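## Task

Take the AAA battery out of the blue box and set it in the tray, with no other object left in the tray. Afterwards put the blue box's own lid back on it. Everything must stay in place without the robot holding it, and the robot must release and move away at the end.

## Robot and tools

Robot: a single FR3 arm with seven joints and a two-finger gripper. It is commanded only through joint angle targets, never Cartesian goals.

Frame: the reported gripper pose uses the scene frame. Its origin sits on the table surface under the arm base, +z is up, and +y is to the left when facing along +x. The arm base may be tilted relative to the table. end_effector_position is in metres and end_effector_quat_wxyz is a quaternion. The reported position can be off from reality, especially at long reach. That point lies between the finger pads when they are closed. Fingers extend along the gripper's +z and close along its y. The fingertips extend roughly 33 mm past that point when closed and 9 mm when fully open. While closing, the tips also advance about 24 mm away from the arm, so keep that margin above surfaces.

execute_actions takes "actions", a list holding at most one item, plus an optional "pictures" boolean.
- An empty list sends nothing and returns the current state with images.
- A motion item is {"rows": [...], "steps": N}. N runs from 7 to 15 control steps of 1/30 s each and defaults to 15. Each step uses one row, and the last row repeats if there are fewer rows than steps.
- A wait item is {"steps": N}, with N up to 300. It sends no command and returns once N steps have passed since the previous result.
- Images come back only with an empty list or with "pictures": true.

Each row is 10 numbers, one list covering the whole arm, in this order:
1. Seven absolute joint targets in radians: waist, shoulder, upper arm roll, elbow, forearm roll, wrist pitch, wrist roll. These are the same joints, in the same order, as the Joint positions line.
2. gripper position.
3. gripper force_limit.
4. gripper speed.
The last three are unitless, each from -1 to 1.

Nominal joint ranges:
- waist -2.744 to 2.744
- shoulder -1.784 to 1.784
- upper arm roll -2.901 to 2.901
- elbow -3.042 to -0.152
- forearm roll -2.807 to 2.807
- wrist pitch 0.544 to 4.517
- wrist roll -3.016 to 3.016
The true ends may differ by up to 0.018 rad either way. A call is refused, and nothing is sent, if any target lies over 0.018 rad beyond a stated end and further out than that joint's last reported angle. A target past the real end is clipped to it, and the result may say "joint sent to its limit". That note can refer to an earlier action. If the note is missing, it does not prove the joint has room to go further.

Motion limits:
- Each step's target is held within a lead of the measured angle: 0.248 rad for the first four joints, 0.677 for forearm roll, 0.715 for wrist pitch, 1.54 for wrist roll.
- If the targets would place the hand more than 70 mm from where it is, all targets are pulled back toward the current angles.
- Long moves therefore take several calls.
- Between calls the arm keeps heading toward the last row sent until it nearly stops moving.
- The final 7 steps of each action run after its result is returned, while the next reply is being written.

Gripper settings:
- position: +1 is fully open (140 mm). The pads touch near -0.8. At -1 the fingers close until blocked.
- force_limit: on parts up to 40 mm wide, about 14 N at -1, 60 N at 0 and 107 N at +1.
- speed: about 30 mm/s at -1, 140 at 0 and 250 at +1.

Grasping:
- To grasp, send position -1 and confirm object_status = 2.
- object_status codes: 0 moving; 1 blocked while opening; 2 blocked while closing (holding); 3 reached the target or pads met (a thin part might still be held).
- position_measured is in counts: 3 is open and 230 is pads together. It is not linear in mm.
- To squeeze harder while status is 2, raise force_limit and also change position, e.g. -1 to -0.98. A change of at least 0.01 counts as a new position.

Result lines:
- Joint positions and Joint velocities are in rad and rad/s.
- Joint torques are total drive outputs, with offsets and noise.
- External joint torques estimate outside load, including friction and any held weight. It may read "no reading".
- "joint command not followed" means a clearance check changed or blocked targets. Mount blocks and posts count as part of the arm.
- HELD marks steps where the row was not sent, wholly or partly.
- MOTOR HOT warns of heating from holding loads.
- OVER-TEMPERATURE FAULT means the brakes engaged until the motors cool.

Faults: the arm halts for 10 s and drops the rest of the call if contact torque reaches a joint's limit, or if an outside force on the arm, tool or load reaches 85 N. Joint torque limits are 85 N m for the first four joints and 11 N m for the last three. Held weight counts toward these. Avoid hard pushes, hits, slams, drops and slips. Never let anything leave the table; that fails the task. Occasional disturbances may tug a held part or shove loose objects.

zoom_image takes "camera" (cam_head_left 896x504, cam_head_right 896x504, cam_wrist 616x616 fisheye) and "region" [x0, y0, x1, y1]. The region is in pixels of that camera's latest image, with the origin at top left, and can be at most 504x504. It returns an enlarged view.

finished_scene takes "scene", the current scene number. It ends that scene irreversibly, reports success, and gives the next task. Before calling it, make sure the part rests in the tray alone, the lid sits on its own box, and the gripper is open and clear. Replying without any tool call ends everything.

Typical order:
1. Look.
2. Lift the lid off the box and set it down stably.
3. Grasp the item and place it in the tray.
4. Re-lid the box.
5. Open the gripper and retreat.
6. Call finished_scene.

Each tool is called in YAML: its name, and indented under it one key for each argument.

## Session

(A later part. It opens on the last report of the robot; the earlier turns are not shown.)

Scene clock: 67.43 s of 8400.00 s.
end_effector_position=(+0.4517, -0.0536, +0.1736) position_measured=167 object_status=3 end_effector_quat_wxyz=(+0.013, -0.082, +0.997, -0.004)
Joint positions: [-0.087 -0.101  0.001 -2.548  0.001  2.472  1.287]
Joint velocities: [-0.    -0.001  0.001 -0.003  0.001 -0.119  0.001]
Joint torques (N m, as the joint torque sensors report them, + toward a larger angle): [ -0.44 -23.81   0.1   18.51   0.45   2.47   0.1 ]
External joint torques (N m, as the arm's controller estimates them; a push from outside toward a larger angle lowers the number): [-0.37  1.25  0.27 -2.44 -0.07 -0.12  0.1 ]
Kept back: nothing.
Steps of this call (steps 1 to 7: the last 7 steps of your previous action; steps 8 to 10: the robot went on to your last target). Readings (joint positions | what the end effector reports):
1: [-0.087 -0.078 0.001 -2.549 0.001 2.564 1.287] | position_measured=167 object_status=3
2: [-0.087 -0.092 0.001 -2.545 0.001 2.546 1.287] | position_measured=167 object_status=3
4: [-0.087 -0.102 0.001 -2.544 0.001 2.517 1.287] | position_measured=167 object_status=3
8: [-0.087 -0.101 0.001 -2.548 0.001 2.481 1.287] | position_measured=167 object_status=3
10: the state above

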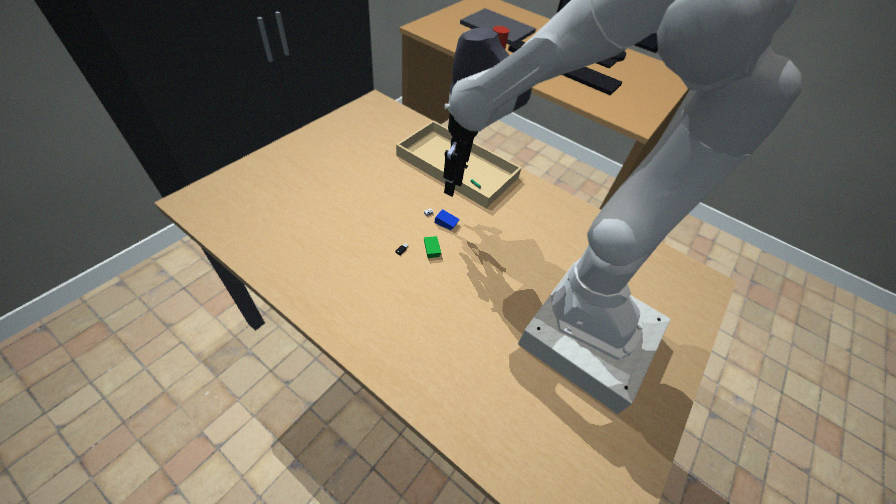

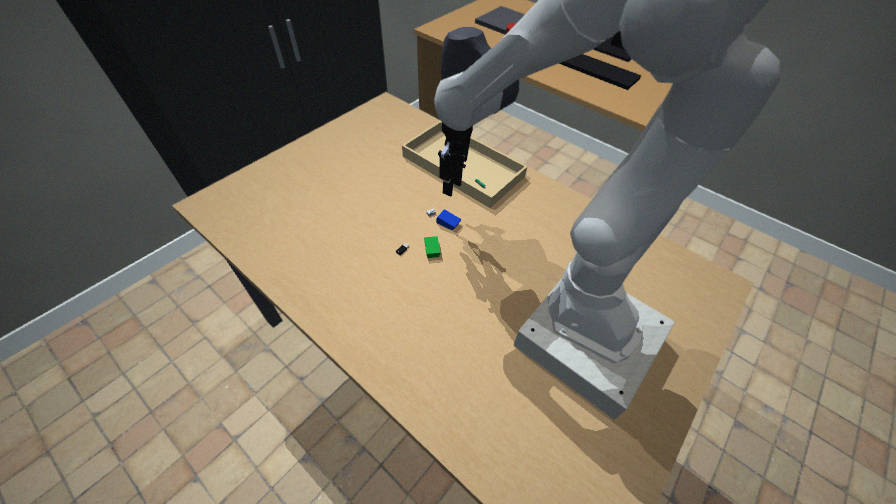

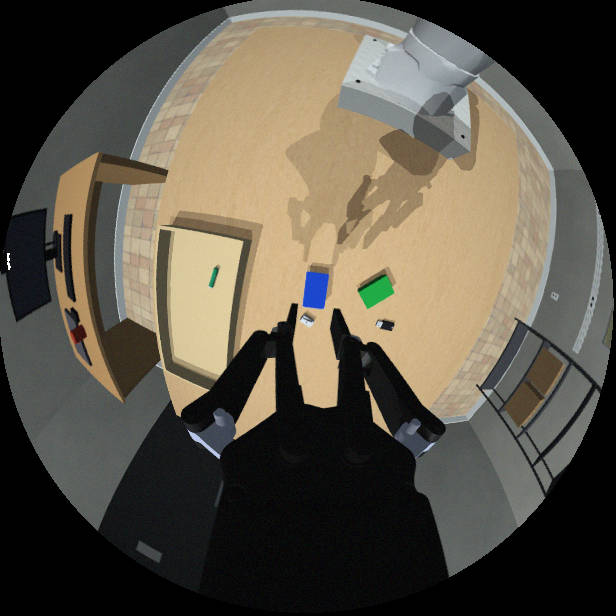

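execute_actions:
  actions:
    - {"rows":[[-0.089,0.0,0,-2.58,0,2.6,1.29,-0.3,-0.5,-0.7],[-0.089,0.0,0,-2.58,0,2.6,1.29,-0.3,-0.5,-0.7],[-0.089,0.05,0,-2.585,0,2.66,1.29,-0.3,-0.5,-0.7],[-0.089,0.05,0,-2.585,0,2.66,1.29,-0.3,-0.5,-0.7],[-0.089,0.10,0,-2.588,0,2.72,1.29,-0.3,-0.5,-0.7],[-0.089,0.10,0,-2.588,0,2.72,1.29,-0.3,-0.5,-0.7],[-0.089,0.13,0,-2.588,0,2.75,1.29,-0.3,-0.5,-0.7]],"steps":15}

execute_actions:
  actions:
    - {"rows":[[-0.089,0.14,0,-2.588,0,2.76,1.29,-0.3,-0.5,-0.7],[-0.089,0.15,0,-2.587,0,2.765,1.29,-0.3,-0.5,-0.7],[-0.089,0.16,0,-2.586,0,2.77,1.29,-0.3,-0.5,-0.7],[-0.089,0.17,0,-2.585,0,2.773,1.29,-0.3,-0.5,-0.7],[-0.089,0.18,0,-2.583,0,2.775,1.29,-0.3,-0.5,-0.7],[-0.089,0.191,0,-2.582,0,2.773,1.29,-0.3,-0.5,-0.7]],"steps":15}

execute_actions:
  actions:
    - {"rows":[[-0.089,0.191,0,-2.582,0,2.773,1.29,-0.3,-0.5,-0.7],[-0.089,0.191,0,-2.582,0,2.773,1.29,-0.3,-0.5,-0.7],[-0.089,0.191,0,-2.582,0,2.773,1.29,-0.3,-0.5,-0.7],[-0.089,0.191,0,-2.582,0,2.773,1.29,-1,-0.5,-0.3]],"steps":15}
  pictures: true

zoom_image:
  camera: "cam_head_left"
  region: [410,180,500,250]

Scene clock: 69.00 s of 8400.00 s.
end_effector_position=(+0.4295, -0.0511, +0.0858) position_measured=167 object_status=3 end_effector_quat_wxyz=(-0.018, -0.082, +0.996, +0.002)
Joint positions: [-0.087  0.099  0.001 -2.586  0.001  2.647  1.287]
Joint velocities: [ 0.001  0.543 -0.    -0.078  0.001  0.572  0.002]
Joint torques (N m, as the joint torque sensors report them, + toward a larger angle): [ -1.   -36.09  -0.59  18.8    0.34   3.73   0.05]
External joint torques (N m, as the arm's controller estimates them; a push from outside toward a larger angle lowers the number): [-1.02  1.34 -0.72 -2.3   0.01  0.69  0.05]
Steps of this call (steps 1 to 30: the robot went on to your last target; steps 31 to 39: nothing new was sent; steps 40 to 47: the first 8 steps of this action). Readings (joint positions | what the end effector reports):
40: [-0.087 -0.090 0.001 -2.550 0.001 2.475 1.287] | position_measured=167 object_status=3
41: [-0.087 -0.066 0.001 -2.554 0.001 2.499 1.287] | position_measured=167 object_status=3
43: [-0.087 -0.005 0.001 -2.568 0.001 2.550 1.287] | position_measured=167 object_status=3
47: the state above

Scene clock: 69.50 s of 8400.00 s.
end_effector_position=(+0.4387, -0.0523, +0.0593) position_measured=167 object_status=3 end_effector_quat_wxyz=(-0.002, -0.082, +0.997, -0.001)
Joint positions: [-0.087  0.181  0.001 -2.585  0.001  2.759  1.287]
Joint velocities: [ 0.001  0.169 -0.001  0.     0.001  0.053  0.   ]
Joint torques (N m, as the joint torque sensors report them, + toward a larger angle): [ -0.06 -31.42  -0.93  16.92   0.25   3.24   0.13]
External joint torques (N m, as the arm's controller estimates them; a push from outside toward a larger angle lowers the number): [ 0.01  1.49 -1.05 -0.44 -0.05  0.48  0.13]
Steps of this call (steps 1 to 7: the last 7 steps of your previous action; steps 8 to 15: the first 8 steps of this action). Readings (joint positions | what the end effector reports):
8: [-0.087 0.130 0.001 -2.589 0.001 2.728 1.287] | position_measured=167 object_status=3
9: [-0.087 0.134 0.001 -2.588 0.001 2.734 1.287] | position_measured=167 object_status=3
11: [-0.087 0.147 0.001 -2.587 0.001 2.746 1.287] | position_measured=167 object_status=3
15: the state above

Scene clock: 70.00 s of 8400.00 s.
end_effector_position=(+0.4395, -0.0524, +0.0568) position_measured=188 object_status=0 end_effector_quat_wxyz=(-0.001, -0.082, +0.997, -0.001)
Joint positions: [-0.087  0.19   0.001 -2.584  0.001  2.77   1.287]
Joint velocities: [ 0.001  0.    -0.001  0.002  0.001  0.004  0.   ]
Joint torques (N m, as the joint torque sensors report them, + toward a larger angle): [ -0.61 -28.55  -0.89  15.75   0.28   2.83   0.  ]
External joint torques (N m, as the arm's controller estimates them; a push from outside toward a larger angle lowers the number): [-0.53  1.16 -0.99  0.11 -0.02  0.4   0.  ]
Steps of this call (steps 1 to 7: the last 7 steps of your previous action; steps 8 to 15: the first 8 steps of this action). Readings (joint positions | what the end effector reports):
8: [-0.087 0.190 0.001 -2.584 0.001 2.768 1.287] | position_measured=167 object_status=3
9: [-0.087 0.190 0.001 -2.584 0.001 2.768 1.287] | position_measured=167 object_status=3
11: [-0.087 0.190 0.001 -2.584 0.001 2.769 1.287] | position_measured=167 object_status=0
15: the state above

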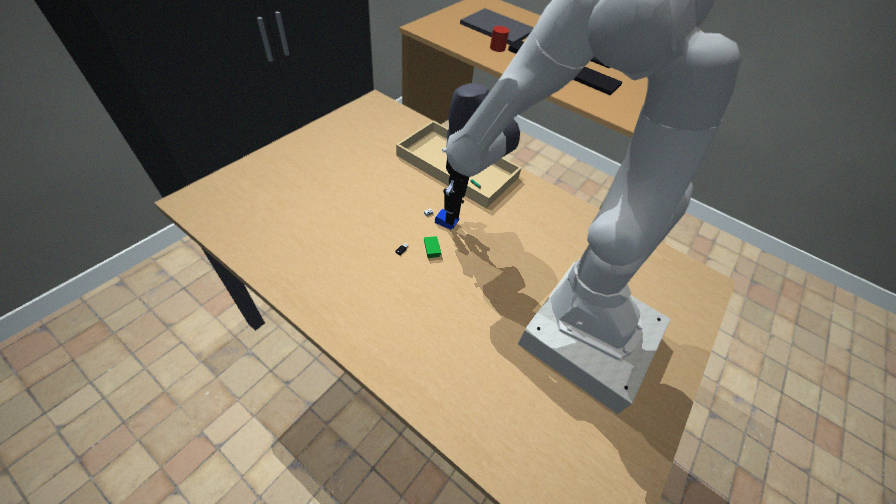

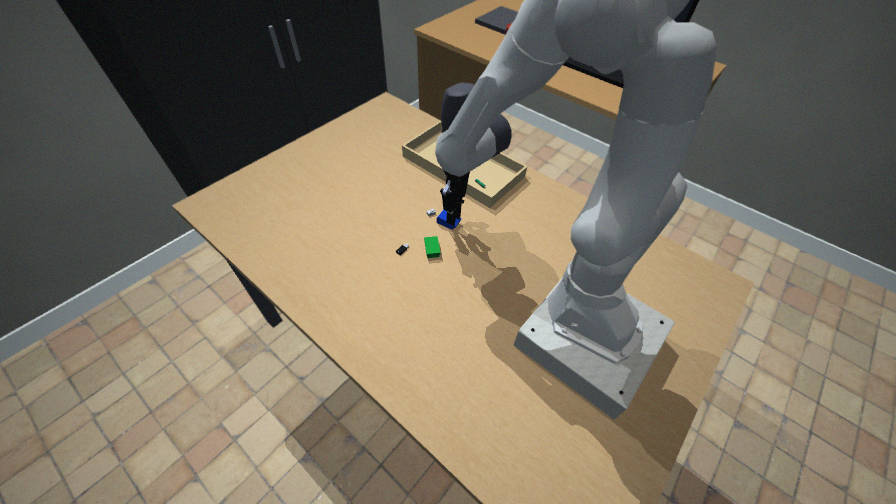

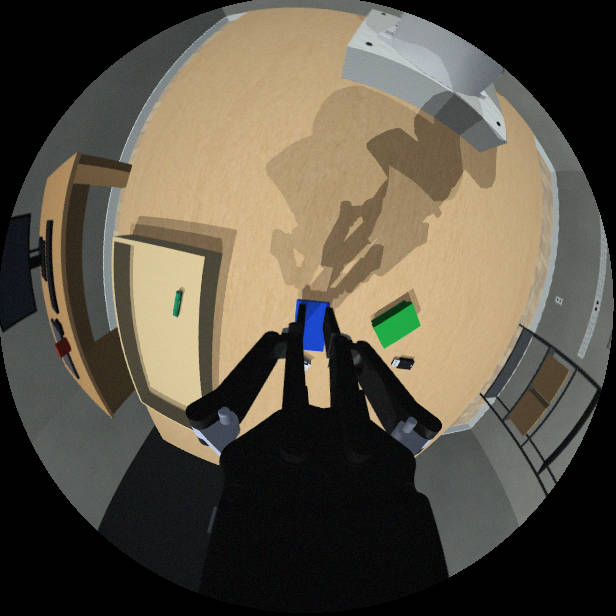

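Region (410, 180, 500, 250) of cam_head_left's 896x504 image, scaled by 5.600, with more detail than that image has.

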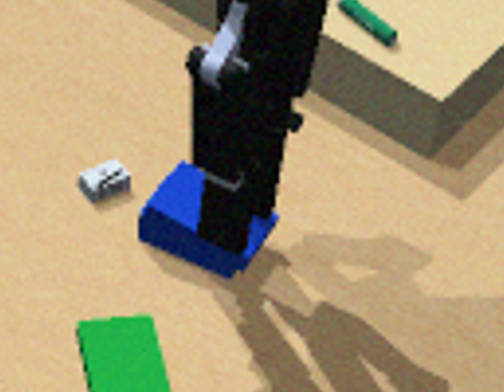

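execute_actions:
  actions: []

zoom_image:
  camera: "cam_wrist"
  region: [255,260,375,380]

zoom_image:
  camera: "cam_head_left"
  region: [410,180,500,250]

Scene clock: 70.23 s of 8400.00 s.
end_effector_position=(+0.4399, -0.0525, +0.0569) position_measured=229 object_status=0 end_effector_quat_wxyz=(-0.001, -0.082, +0.997, -0.001)
Joint positions: [-0.087  0.19   0.001 -2.584  0.001  2.77   1.287]
Joint velocities: [-0.    -0.001 -0.001  0.    -0.001  0.001  0.001]
Joint torques (N m, as the joint torque sensors report them, + toward a larger angle): [ -0.38 -28.1   -1.11  15.21   0.2    2.85  -0.08]
External joint torques (N m, as the arm's controller estimates them; a push from outside toward a larger angle lowers the number): [-0.29  1.57 -1.2  -0.38 -0.1   0.41 -0.08]
Kept back: nothing.
Steps of this call (steps 1 to 7: the last 7 steps of your previous action). Readings (joint positions | what the end effector reports):
1: [-0.087 0.190 0.001 -2.584 0.001 2.770 1.287] | position_measured=194 object_status=0
2: [-0.087 0.190 0.001 -2.584 0.001 2.770 1.287] | position_measured=200 object_status=0
4: [-0.087 0.190 0.001 -2.584 0.001 2.770 1.287] | position_measured=212 object_status=0
7: the state above

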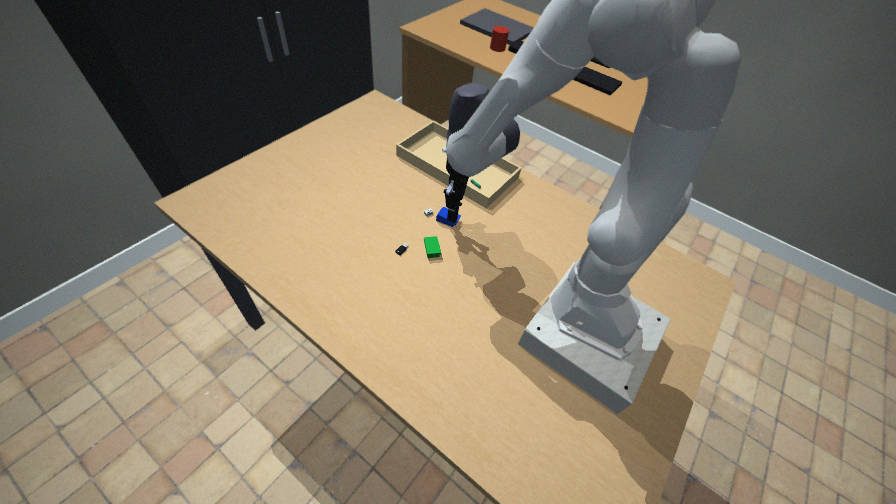

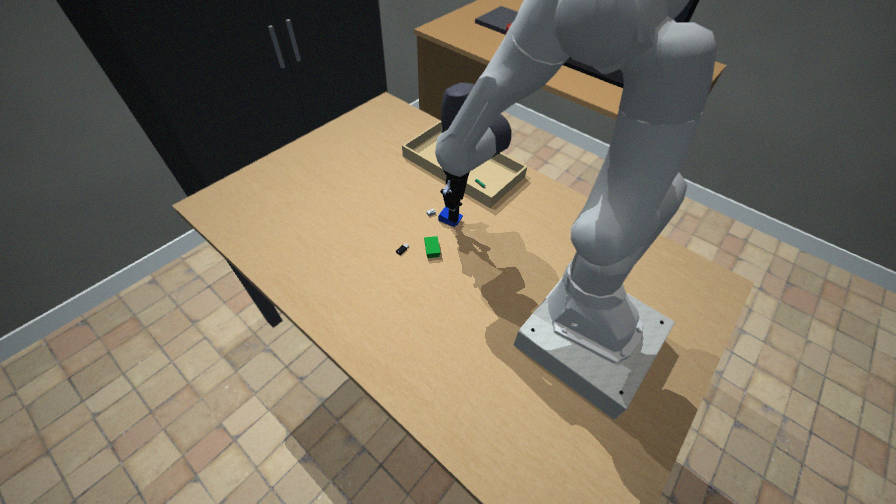

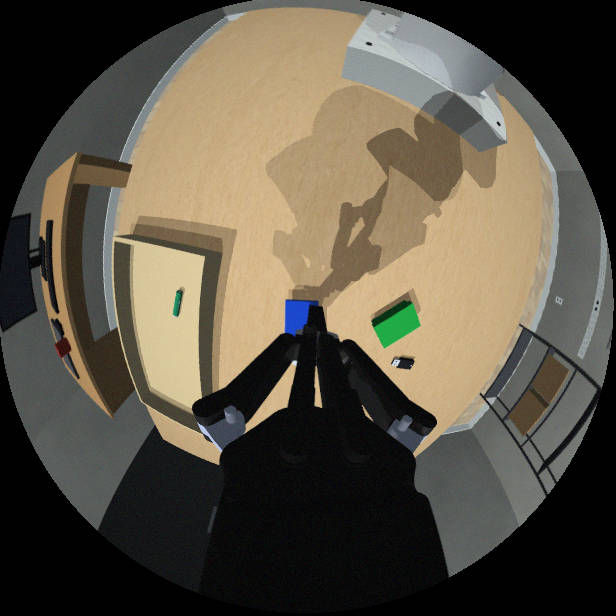

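Region (255, 260, 375, 380) of cam_wrist's 616x616 image, scaled by 4.200, with more detail than that image has.

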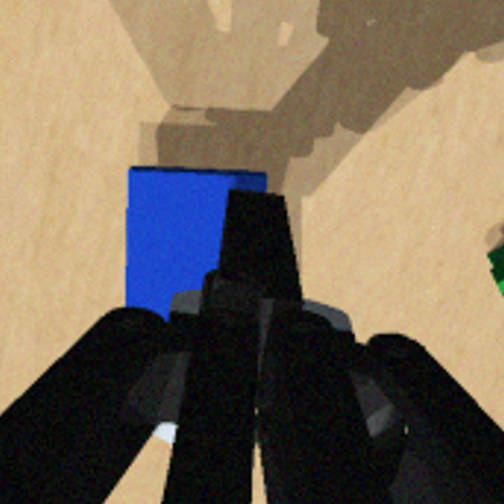

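Region (410, 180, 500, 250) of cam_head_left's 896x504 image, scaled by 5.600, with more detail than that image has.

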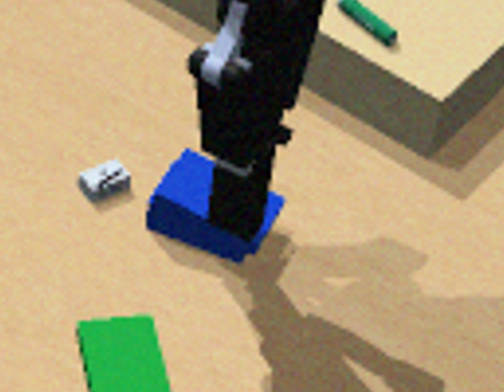

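execute_actions:
  actions:
    - {"rows":[[-0.089,0.15,0,-2.587,0,2.75,1.29,-0.8,-0.5,0],[-0.089,0.12,0,-2.588,0,2.72,1.29,-0.8,-0.5,0],[-0.089,0.11,0,-2.588,0,2.705,1.29,-0.2,-0.5,0],[-0.089,0.11,0,-2.588,0,2.705,1.29,-0.2,-0.5,0],[-0.123,0.11,0,-2.588,0,2.70,1.29,-0.2,-0.5,0]],"steps":15}

execute_actions:
  actions:
    - {"steps":10}
  pictures: true

zoom_image:
  camera: "cam_wrist"
  region: [255,260,375,380]

zoom_image:
  camera: "cam_head_left"
  region: [410,180,500,250]

Scene clock: 71.27 s of 8400.00 s.
end_effector_position=(+0.4474, -0.0651, +0.0865) position_measured=194 object_status=0 end_effector_quat_wxyz=(+0.013, -0.069, +0.998, -0.004)
Joint positions: [-0.113  0.112  0.001 -2.586  0.001  2.722  1.287]
Joint velocities: [-0.14  -0.039 -0.036 -0.    -0.    -0.113 -0.001]
Joint torques (N m, as the joint torque sensors report them, + toward a larger angle): [  0.16 -28.25   0.69  15.48   0.34   1.93  -0.02]
External joint torques (N m, as the arm's controller estimates them; a push from outside toward a larger angle lowers the number): [-1.93 -1.78 -1.41 -0.06  0.14 -0.38 -0.02]
Steps of this call (steps 1 to 15: the robot went on to your last target; steps 16 to 23: nothing new was sent; steps 24 to 31: the first 8 steps of this action). Readings (joint positions | what the end effector reports):
24: [-0.087 0.185 0.001 -2.585 0.001 2.767 1.287] | position_measured=232 object_status=0
25: [-0.087 0.172 0.001 -2.588 0.001 2.759 1.287] | position_measured=232 object_status=0
27: [-0.087 0.138 0.001 -2.589 0.001 2.742 1.287] | position_measured=224 object_status=0
31: the state above

Scene clock: 71.60 s of 8400.00 s.
end_effector_position=(+0.4416, -0.0684, +0.0852) position_measured=154 object_status=0 end_effector_quat_wxyz=(+0.004, -0.065, +0.998, -0.002)
Joint positions: [-0.12   0.111 -0.    -2.586  0.001  2.705  1.287]
Joint velocities: [-0.     0.     0.    -0.001 -0.    -0.017  0.001]
Joint torques (N m, as the joint torque sensors report them, + toward a larger angle): [ -1.15 -29.05  -0.04  15.05   0.37   2.08   0.11]
External joint torques (N m, as the arm's controller estimates them; a push from outside toward a larger angle lowers the number): [-1.08 -0.7  -0.07 -1.83  0.02 -0.38  0.11]
Kept back: nothing.
Steps of this call (steps 1 to 7: the last 7 steps of your previous action; steps 8 to 10: the robot went on to your last target). Readings (joint positions | what the end effector reports):
1: [-0.116 0.111 -0.000 -2.586 0.001 2.719 1.287] | position_measured=186 object_status=0
2: [-0.119 0.111 -0.000 -2.586 0.001 2.716 1.287] | position_measured=178 object_status=0
4: [-0.120 0.111 -0.000 -2.586 0.001 2.712 1.287] | position_measured=163 object_status=0
8: [-0.120 0.111 -0.000 -2.586 0.001 2.707 1.287] | position_measured=154 object_status=0
10: the state above

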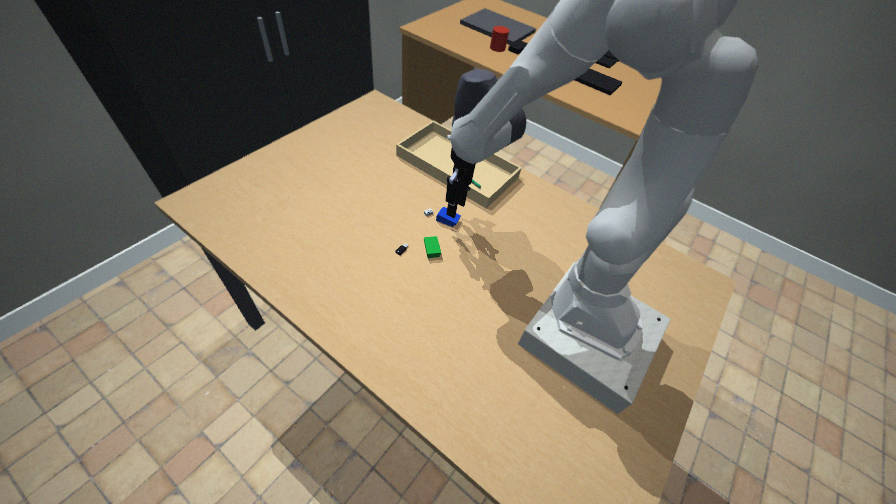

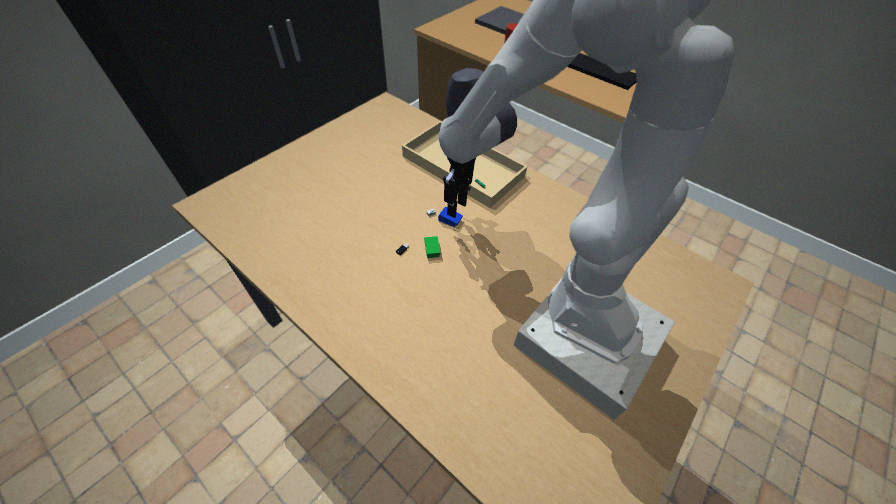

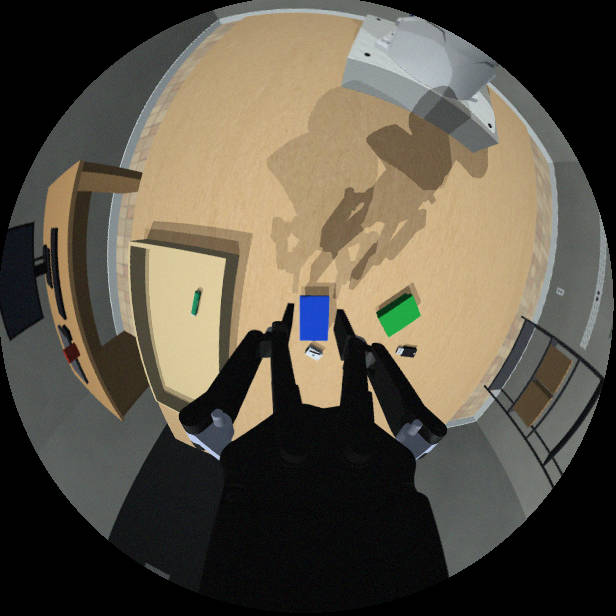

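Region (255, 260, 375, 380) of cam_wrist's 616x616 image, scaled by 4.200, with more detail than that image has.

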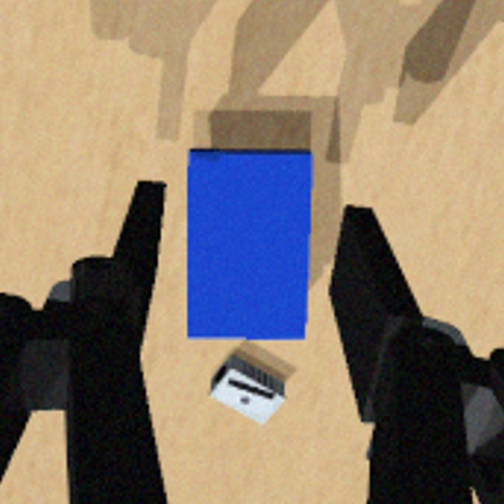

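Region (410, 180, 500, 250) of cam_head_left's 896x504 image, scaled by 5.600, with more detail than that image has.

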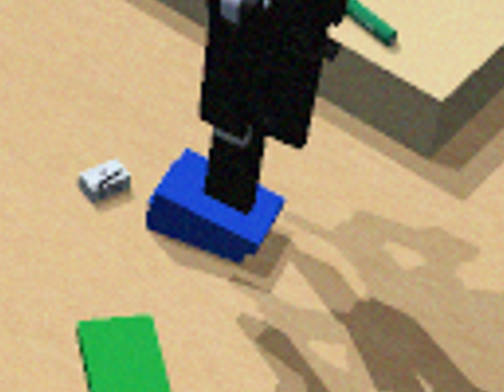

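execute_actions:
  actions:
    - {"rows":[[-0.127,0.13,0,-2.588,0,2.73,1.29,-0.2,-0.5,0],[-0.127,0.15,0,-2.586,0,2.75,1.29,-0.2,-0.5,0],[-0.127,0.165,0,-2.584,0,2.765,1.29,-0.2,-0.5,0],[-0.127,0.18,0,-2.582,0,2.78,1.29,-0.2,-0.5,0],[-0.127,0.19,0,-2.58,0,2.79,1.29,-0.2,-0.5,0],[-0.127,0.2,0,-2.578,0,2.795,1.29,-0.2,-0.5,0],[-0.127,0.213,0,-2.577,0,2.795,1.29,-0.2,-0.5,0]],"steps":15}

execute_actions:
  actions:
    - {"rows":[[-0.127,0.213,0,-2.577,0,2.792,1.29,-0.2,-0.5,0],[-0.127,0.213,0,-2.577,0,2.792,1.29,-0.2,-0.5,0],[-0.127,0.213,0,-2.577,0,2.792,1.29,-1,-0.5,-0.5]],"steps":15}

execute_actions:
  actions:
    - {"steps":20}
  pictures: true

zoom_image:
  camera: "cam_head_left"
  region: [410,180,500,250]

Scene clock: 72.53 s of 8400.00 s.
end_effector_position=(+0.4352, -0.0691, +0.0548) position_measured=154 object_status=3 end_effector_quat_wxyz=(-0.005, -0.063, +0.998, -0.000)
Joint positions: [-0.124  0.195 -0.    -2.581  0.001  2.764  1.287]
Joint velocities: [-0.004  0.282 -0.001  0.002 -0.     0.16   0.   ]
Joint torques (N m, as the joint torque sensors report them, + toward a larger angle): [ -0.63 -32.7    0.26  17.46   0.33   3.24   0.07]
External joint torques (N m, as the arm's controller estimates them; a push from outside toward a larger angle lowers the number): [-0.52  0.97  0.18  0.71  0.05  0.58  0.06]
Steps of this call (steps 1 to 20: the robot went on to your last target; steps 21 to 28: the first 8 steps of this action). Readings (joint positions | what the end effector reports):
21: [-0.121 0.113 -0.000 -2.586 0.001 2.706 1.287] | position_measured=154 object_status=3
22: [-0.122 0.120 -0.000 -2.586 0.001 2.714 1.287] | position_measured=154 object_status=3
24: [-0.123 0.144 -0.000 -2.584 0.001 2.732 1.287] | position_measured=154 object_status=3
28: the state above

Scene clock: 73.03 s of 8400.00 s.
end_effector_position=(+0.4389, -0.0698, +0.0503) position_measured=175 object_status=0 end_effector_quat_wxyz=(+0.000, -0.063, +0.998, -0.001)
Joint positions: [-0.124  0.212 -0.    -2.578  0.001  2.789  1.287]
Joint velocities: [ 0.    -0.    -0.001  0.004 -0.     0.006  0.001]
Joint torques (N m, as the joint torque sensors report them, + toward a larger angle): [ -0.92 -28.91  -0.09  15.49   0.2    2.75   0.03]
External joint torques (N m, as the arm's controller estimates them; a push from outside toward a larger angle lowers the number): [-0.91  0.99 -0.27  0.34 -0.08  0.35  0.03]
Steps of this call (steps 1 to 7: the last 7 steps of your previous action; steps 8 to 15: the first 8 steps of this action). Readings (joint positions | what the end effector reports):
8: [-0.124 0.212 -0.000 -2.579 0.001 2.786 1.287] | position_measured=154 object_status=3
9: [-0.124 0.212 -0.000 -2.579 0.001 2.786 1.287] | position_measured=154 object_status=3
11: [-0.124 0.212 -0.000 -2.579 0.001 2.788 1.287] | position_measured=157 object_status=0
15: the state above

Scene clock: 73.70 s of 8400.00 s.
end_effector_position=(+0.4391, -0.0698, +0.0504) position_measured=175 object_status=2 end_effector_quat_wxyz=(+0.000, -0.063, +0.998, -0.001)
Joint positions: [-0.124  0.212 -0.    -2.578  0.001  2.789  1.287]
Joint velocities: [-0.001 -0.002 -0.    -0.001 -0.    -0.001  0.   ]
Joint torques (N m, as the joint torque sensors report them, + toward a larger angle): [ -1.28 -29.12   0.03  15.25   0.26   2.9    0.13]
External joint torques (N m, as the arm's controller estimates them; a push from outside toward a larger angle lowers the number): [-1.18  0.96 -0.07  0.02 -0.02  0.48  0.13]
Kept back: nothing.
Steps of this call (steps 1 to 7: the last 7 steps of your previous action; steps 8 to 15: the robot went on to your last target; steps 16 to 20: nothing new was sent). Readings (joint positions | what the end effector reports):
1: [-0.124 0.212 -0.000 -2.578 0.001 2.789 1.287] | position_measured=175 object_status=0
2: [-0.124 0.212 -0.000 -2.578 0.001 2.789 1.287] | position_measured=175 object_status=0
4: [-0.124 0.212 -0.000 -2.578 0.001 2.789 1.287] | position_measured=175 object_status=0
8: [-0.124 0.212 -0.000 -2.578 0.001 2.789 1.287] | position_measured=175 object_status=2
20: the state above
The arm was judged still, so your last target was given up. Only a new action makes it travel on or press farther. Fingers that are still opening or closing keep moving.

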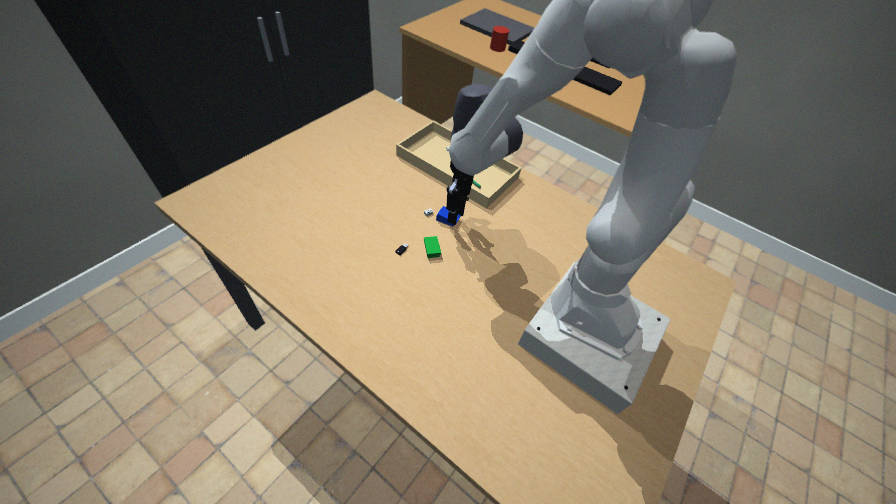

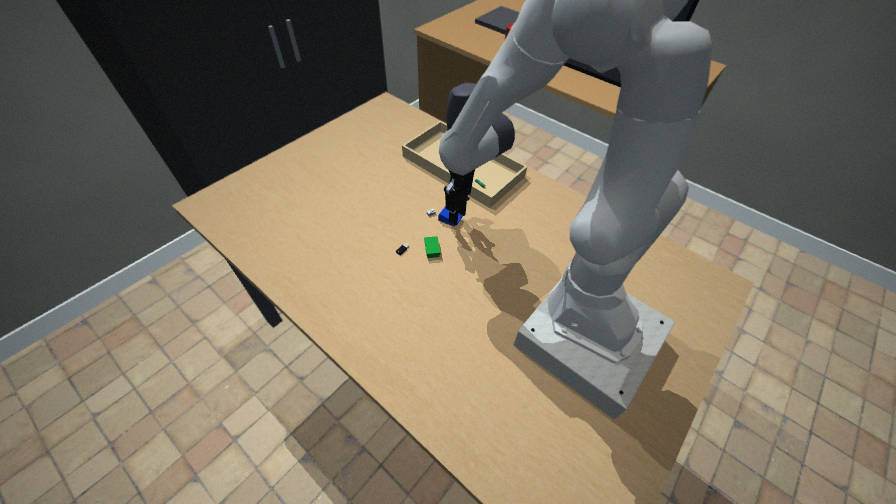

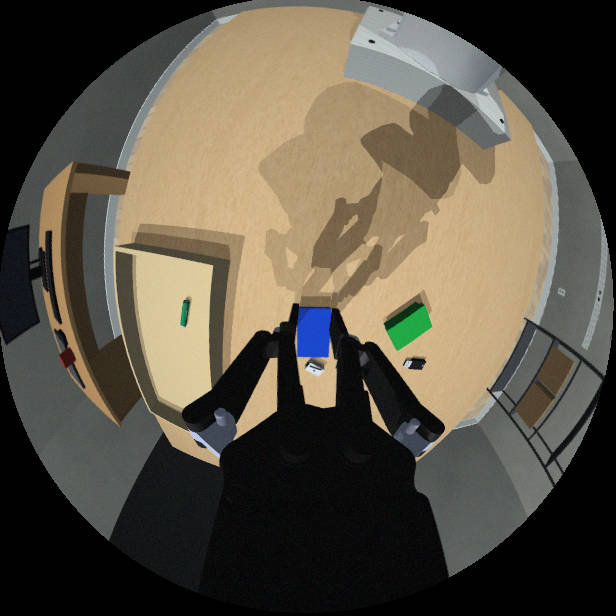

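Region (410, 180, 500, 250) of cam_head_left's 896x504 image, scaled by 5.600, with more detail than that image has.

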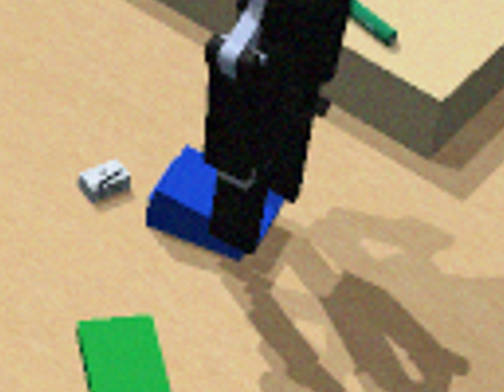

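execute_actions:
  actions:
    - {"rows":[[-0.127,0.207,0,-2.577,0,2.792,1.29,-1,-0.5,-0.5],[-0.127,0.207,0,-2.577,0,2.792,1.29,-1,-0.5,-0.5],[-0.127,0.207,0,-2.577,0,2.792,1.29,-1,-0.5,-0.5],[-0.127,0.210,0,-2.572,0,2.792,1.29,-1,-0.5,-0.5],[-0.127,0.212,0,-2.568,0,2.79,1.29,-1,-0.5,-0.5],[-0.127,0.215,0,-2.563,0,2.788,1.29,-1,-0.5,-0.5]],"steps":15}

execute_actions:
  actions:
    - {"steps":20}
  pictures: true

zoom_image:
  camera: "cam_head_left"
  region: [410,180,500,250]

Scene clock: 74.53 s of 8400.00 s.
end_effector_position=(+0.4456, -0.0709, +0.0534) position_measured=175 object_status=2 end_effector_quat_wxyz=(+0.005, -0.063, +0.998, -0.002)
Joint positions: [-0.124  0.212 -0.    -2.568  0.001  2.789  1.287]
Joint velocities: [-0.     0.01   0.     0.049  0.001 -0.    -0.   ]
Joint torques (N m, as the joint torque sensors report them, + toward a larger angle): [ -0.8  -27.45   0.2   15.01   0.24   2.32   0.09]
External joint torques (N m, as the arm's controller estimates them; a push from outside toward a larger angle lowers the number): [-0.76  2.51  0.05  0.22 -0.03 -0.01  0.09]
Steps of this call (steps 1 to 17: nothing new was sent; steps 18 to 25: the first 8 steps of this action). Readings (joint positions | what the end effector reports):
18: [-0.124 0.211 -0.000 -2.578 0.001 2.789 1.287] | position_measured=175 object_status=2
19: [-0.124 0.211 -0.000 -2.578 0.001 2.789 1.287] | position_measured=175 object_status=2
21: [-0.124 0.210 -0.000 -2.578 0.001 2.789 1.287] | position_measured=175 object_status=2
25: the state above

Scene clock: 75.20 s of 8400.00 s.
end_effector_position=(+0.4471, -0.0711, +0.0537) position_measured=175 object_status=2 end_effector_quat_wxyz=(+0.006, -0.063, +0.998, -0.003)
Joint positions: [-0.124  0.213 -0.    -2.565  0.001  2.789  1.287]
Joint velocities: [ 0.001 -0.001  0.001  0.001 -0.001  0.     0.001]
Joint torques (N m, as the joint torque sensors report them, + toward a larger angle): [ -0.02 -29.76  -0.33  15.73   0.27   2.3    0.1 ]
External joint torques (N m, as the arm's controller estimates them; a push from outside toward a larger angle lowers the number): [ 0.    0.72 -0.52  0.11 -0.02 -0.18  0.1 ]
Kept back: nothing.
Steps of this call (steps 1 to 7: the last 7 steps of your previous action; steps 8 to 15: the robot went on to your last target; steps 16 to 20: nothing new was sent). Readings (joint positions | what the end effector reports):
1: [-0.124 0.212 -0.000 -2.567 0.001 2.789 1.287] | position_measured=175 object_status=2
2: [-0.124 0.213 -0.000 -2.566 0.001 2.789 1.287] | position_measured=175 object_status=2
4: [-0.124 0.213 -0.000 -2.565 0.001 2.789 1.287] | position_measured=175 object_status=2
8: [-0.124 0.213 -0.000 -2.565 0.001 2.789 1.287] | position_measured=175 object_status=2
20: the state above
The arm was judged still, so your last target was given up. Only a new action makes it travel on or press farther. Fingers that are still opening or closing keep moving.

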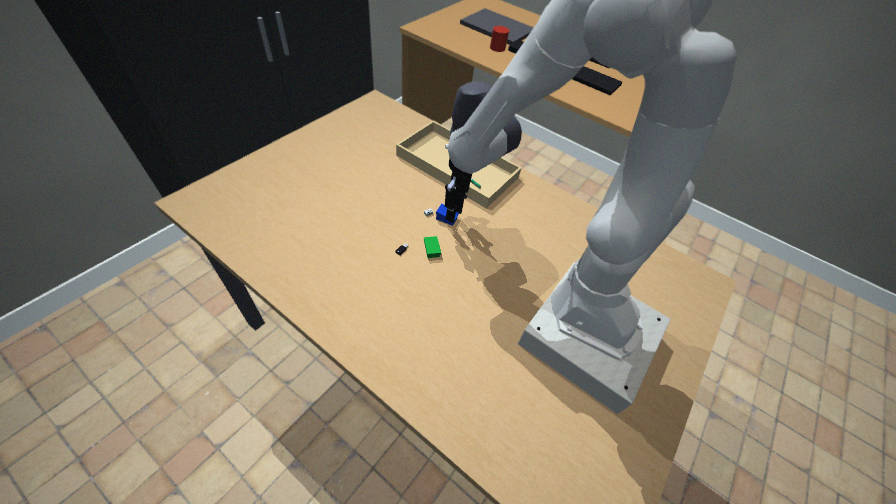

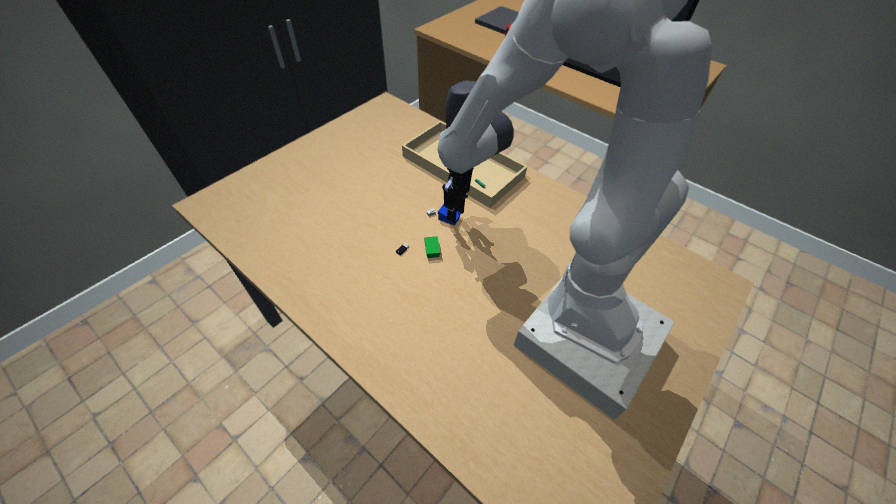

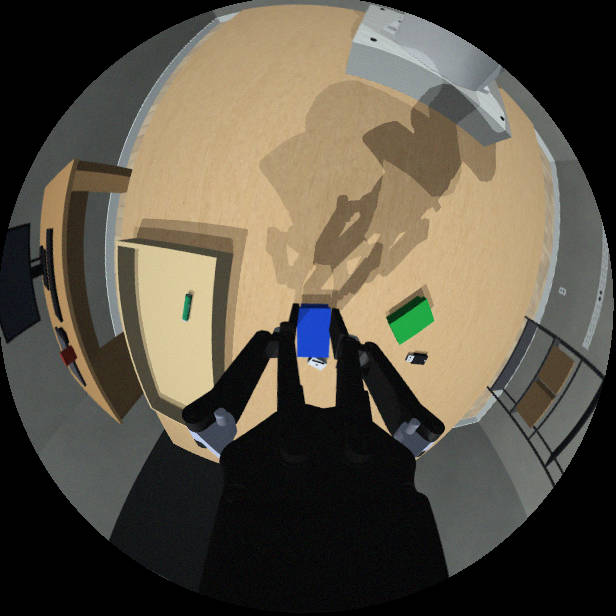

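Region (410, 180, 500, 250) of cam_head_left's 896x504 image, scaled by 5.600, with more detail than that image has.

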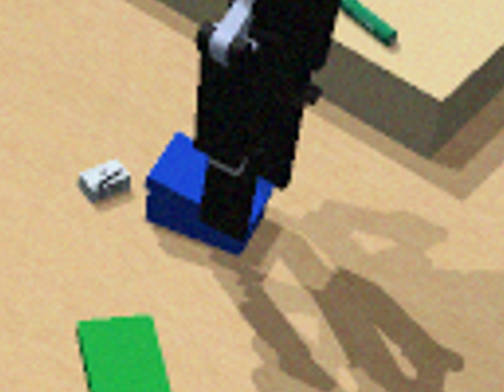

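execute_actions:
  actions:
    - {"rows":[[-0.127,0.215,0,-2.563,0,2.788,1.29,-0.2,-0.5,-0.6]],"steps":15}

execute_actions:
  actions:
    - {"rows":[[-0.127,0.19,0,-2.566,0,2.765,1.29,-0.2,-0.5,-0.6],[-0.127,0.15,0,-2.57,0,2.73,1.29,-0.2,-0.5,-0.6],[-0.127,0.1,0,-2.575,0,2.68,1.29,-0.2,-0.5,-0.6],[-0.127,0.04,0,-2.575,0,2.6,1.29,-0.2,-0.5,-0.6]],"steps":15}

execute_actions:
  actions:
    - {"steps":15}
  pictures: true

zoom_image:
  camera: "cam_head_left"
  region: [415,190,475,255]

zoom_image:
  camera: "cam_wrist"
  region: [255,260,375,380]

Scene clock: 75.97 s of 8400.00 s.
end_effector_position=(+0.4471, -0.0711, +0.0537) position_measured=154 object_status=0 end_effector_quat_wxyz=(+0.006, -0.063, +0.998, -0.003)
Joint positions: [-0.124  0.213 -0.    -2.565  0.001  2.789  1.287]
Joint velocities: [-0. -0.  0.  0.  0.  0.  0.]
Joint torques (N m, as the joint torque sensors report them, + toward a larger angle): [ -0.92 -28.91  -0.02  15.74   0.28   2.39   0.09]
External joint torques (N m, as the arm's controller estimates them; a push from outside toward a larger angle lowers the number): [-0.81  1.53 -0.11  0.18 -0.01 -0.08  0.09]
Steps of this call (steps 1 to 15: nothing new was sent; steps 16 to 23: the first 8 steps of this action). Readings (joint positions | what the end effector reports):
16: [-0.124 0.213 -0.000 -2.565 0.001 2.789 1.287] | position_measured=175 object_status=0
17: [-0.124 0.213 -0.000 -2.565 0.001 2.789 1.287] | position_measured=175 object_status=0
19: [-0.124 0.213 -0.000 -2.565 0.001 2.789 1.287] | position_measured=164 object_status=0
23: the state above

Scene clock: 76.47 s of 8400.00 s.
end_effector_position=(+0.4573, -0.0726, +0.1148) position_measured=154 object_status=3 end_effector_quat_wxyz=(+0.023, -0.063, +0.998, -0.006)
Joint positions: [-0.125  0.05  -0.    -2.57   0.001  2.665  1.287]
Joint velocities: [ 0.001 -0.273 -0.001  0.021 -0.001 -0.333 -0.001]
Joint torques (N m, as the joint torque sensors report them, + toward a larger angle): [ -0.61 -19.26  -0.19  13.15   0.31   1.22   0.05]
External joint torques (N m, as the arm's controller estimates them; a push from outside toward a larger angle lowers the number): [-0.43 -0.69 -0.04  0.39 -0.08 -0.32  0.05]
Steps of this call (steps 1 to 7: the last 7 steps of your previous action; steps 8 to 15: the first 8 steps of this action). Readings (joint positions | what the end effector reports):
8: [-0.124 0.211 -0.000 -2.566 0.001 2.786 1.287] | position_measured=154 object_status=3
9: [-0.125 0.200 -0.000 -2.568 0.001 2.777 1.287] | position_measured=154 object_status=3
11: [-0.125 0.146 -0.000 -2.576 0.001 2.733 1.287] | position_measured=154 object_status=3
15: the state above

Scene clock: 76.97 s of 8400.00 s.
end_effector_position=(+0.4398, -0.0698, +0.1126) position_measured=154 object_status=3 end_effector_quat_wxyz=(-0.003, -0.063, +0.998, -0.000)
Joint positions: [-0.125  0.04  -0.    -2.573  0.001  2.606  1.287]
Joint velocities: [ 0.     0.001 -0.001  0.001 -0.001 -0.02  -0.   ]
Joint torques (N m, as the joint torque sensors report them, + toward a larger angle): [ -0.38 -27.    -0.3   16.02   0.35   2.18   0.13]
External joint torques (N m, as the arm's controller estimates them; a push from outside toward a larger angle lowers the number): [-0.27  0.23 -0.23 -2.2  -0.06 -0.24  0.13]
Kept back: nothing.
Steps of this call (steps 1 to 7: the last 7 steps of your previous action; steps 8 to 15: the robot went on to your last target). Readings (joint positions | what the end effector reports):
1: [-0.125 0.044 -0.000 -2.570 0.001 2.655 1.287] | position_measured=154 object_status=3
2: [-0.125 0.041 -0.000 -2.570 0.001 2.646 1.287] | position_measured=154 object_status=3
4: [-0.125 0.040 -0.000 -2.571 0.001 2.632 1.287] | position_measured=154 object_status=3
8: [-0.125 0.040 -0.000 -2.573 0.001 2.615 1.287] | position_measured=154 object_status=3
15: the state above

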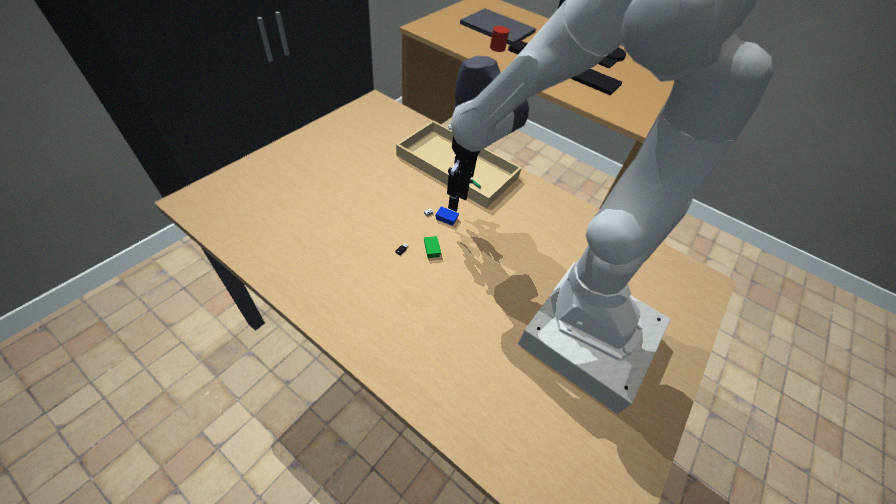

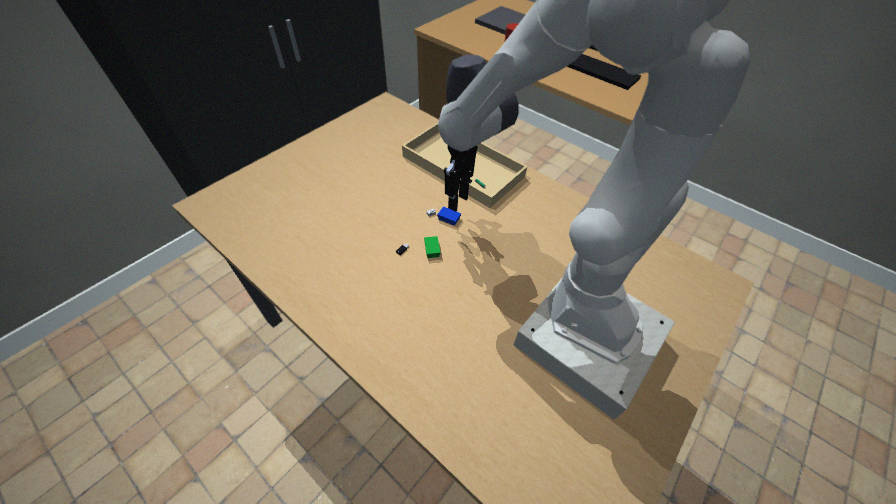

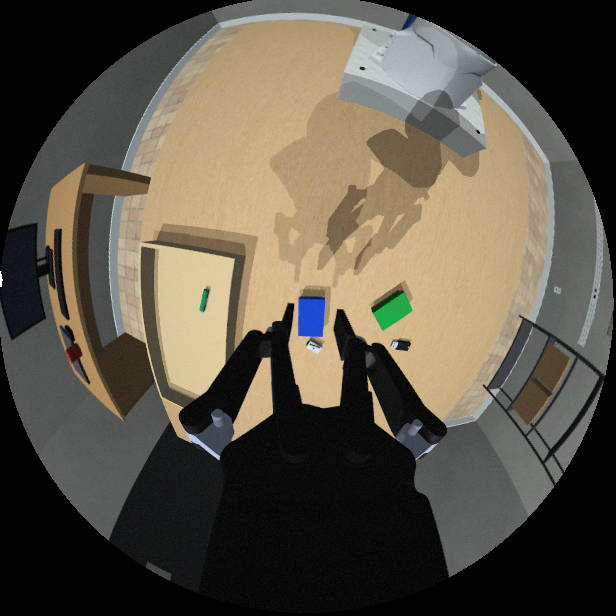

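Region (415, 190, 475, 255) of cam_head_left's 896x504 image, scaled by 7.754, with more detail than that image has; it fills the left 465 columns of this view, and the rest is white.

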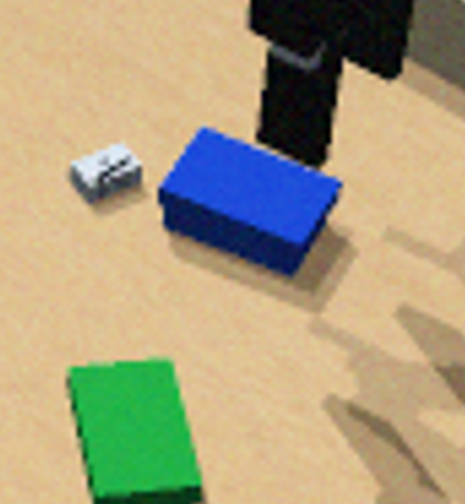

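Region (255, 260, 375, 380) of cam_wrist's 616x616 image, scaled by 4.200, with more detail than that image has.

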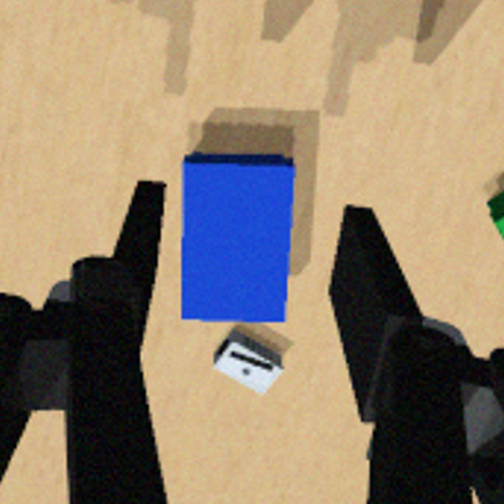

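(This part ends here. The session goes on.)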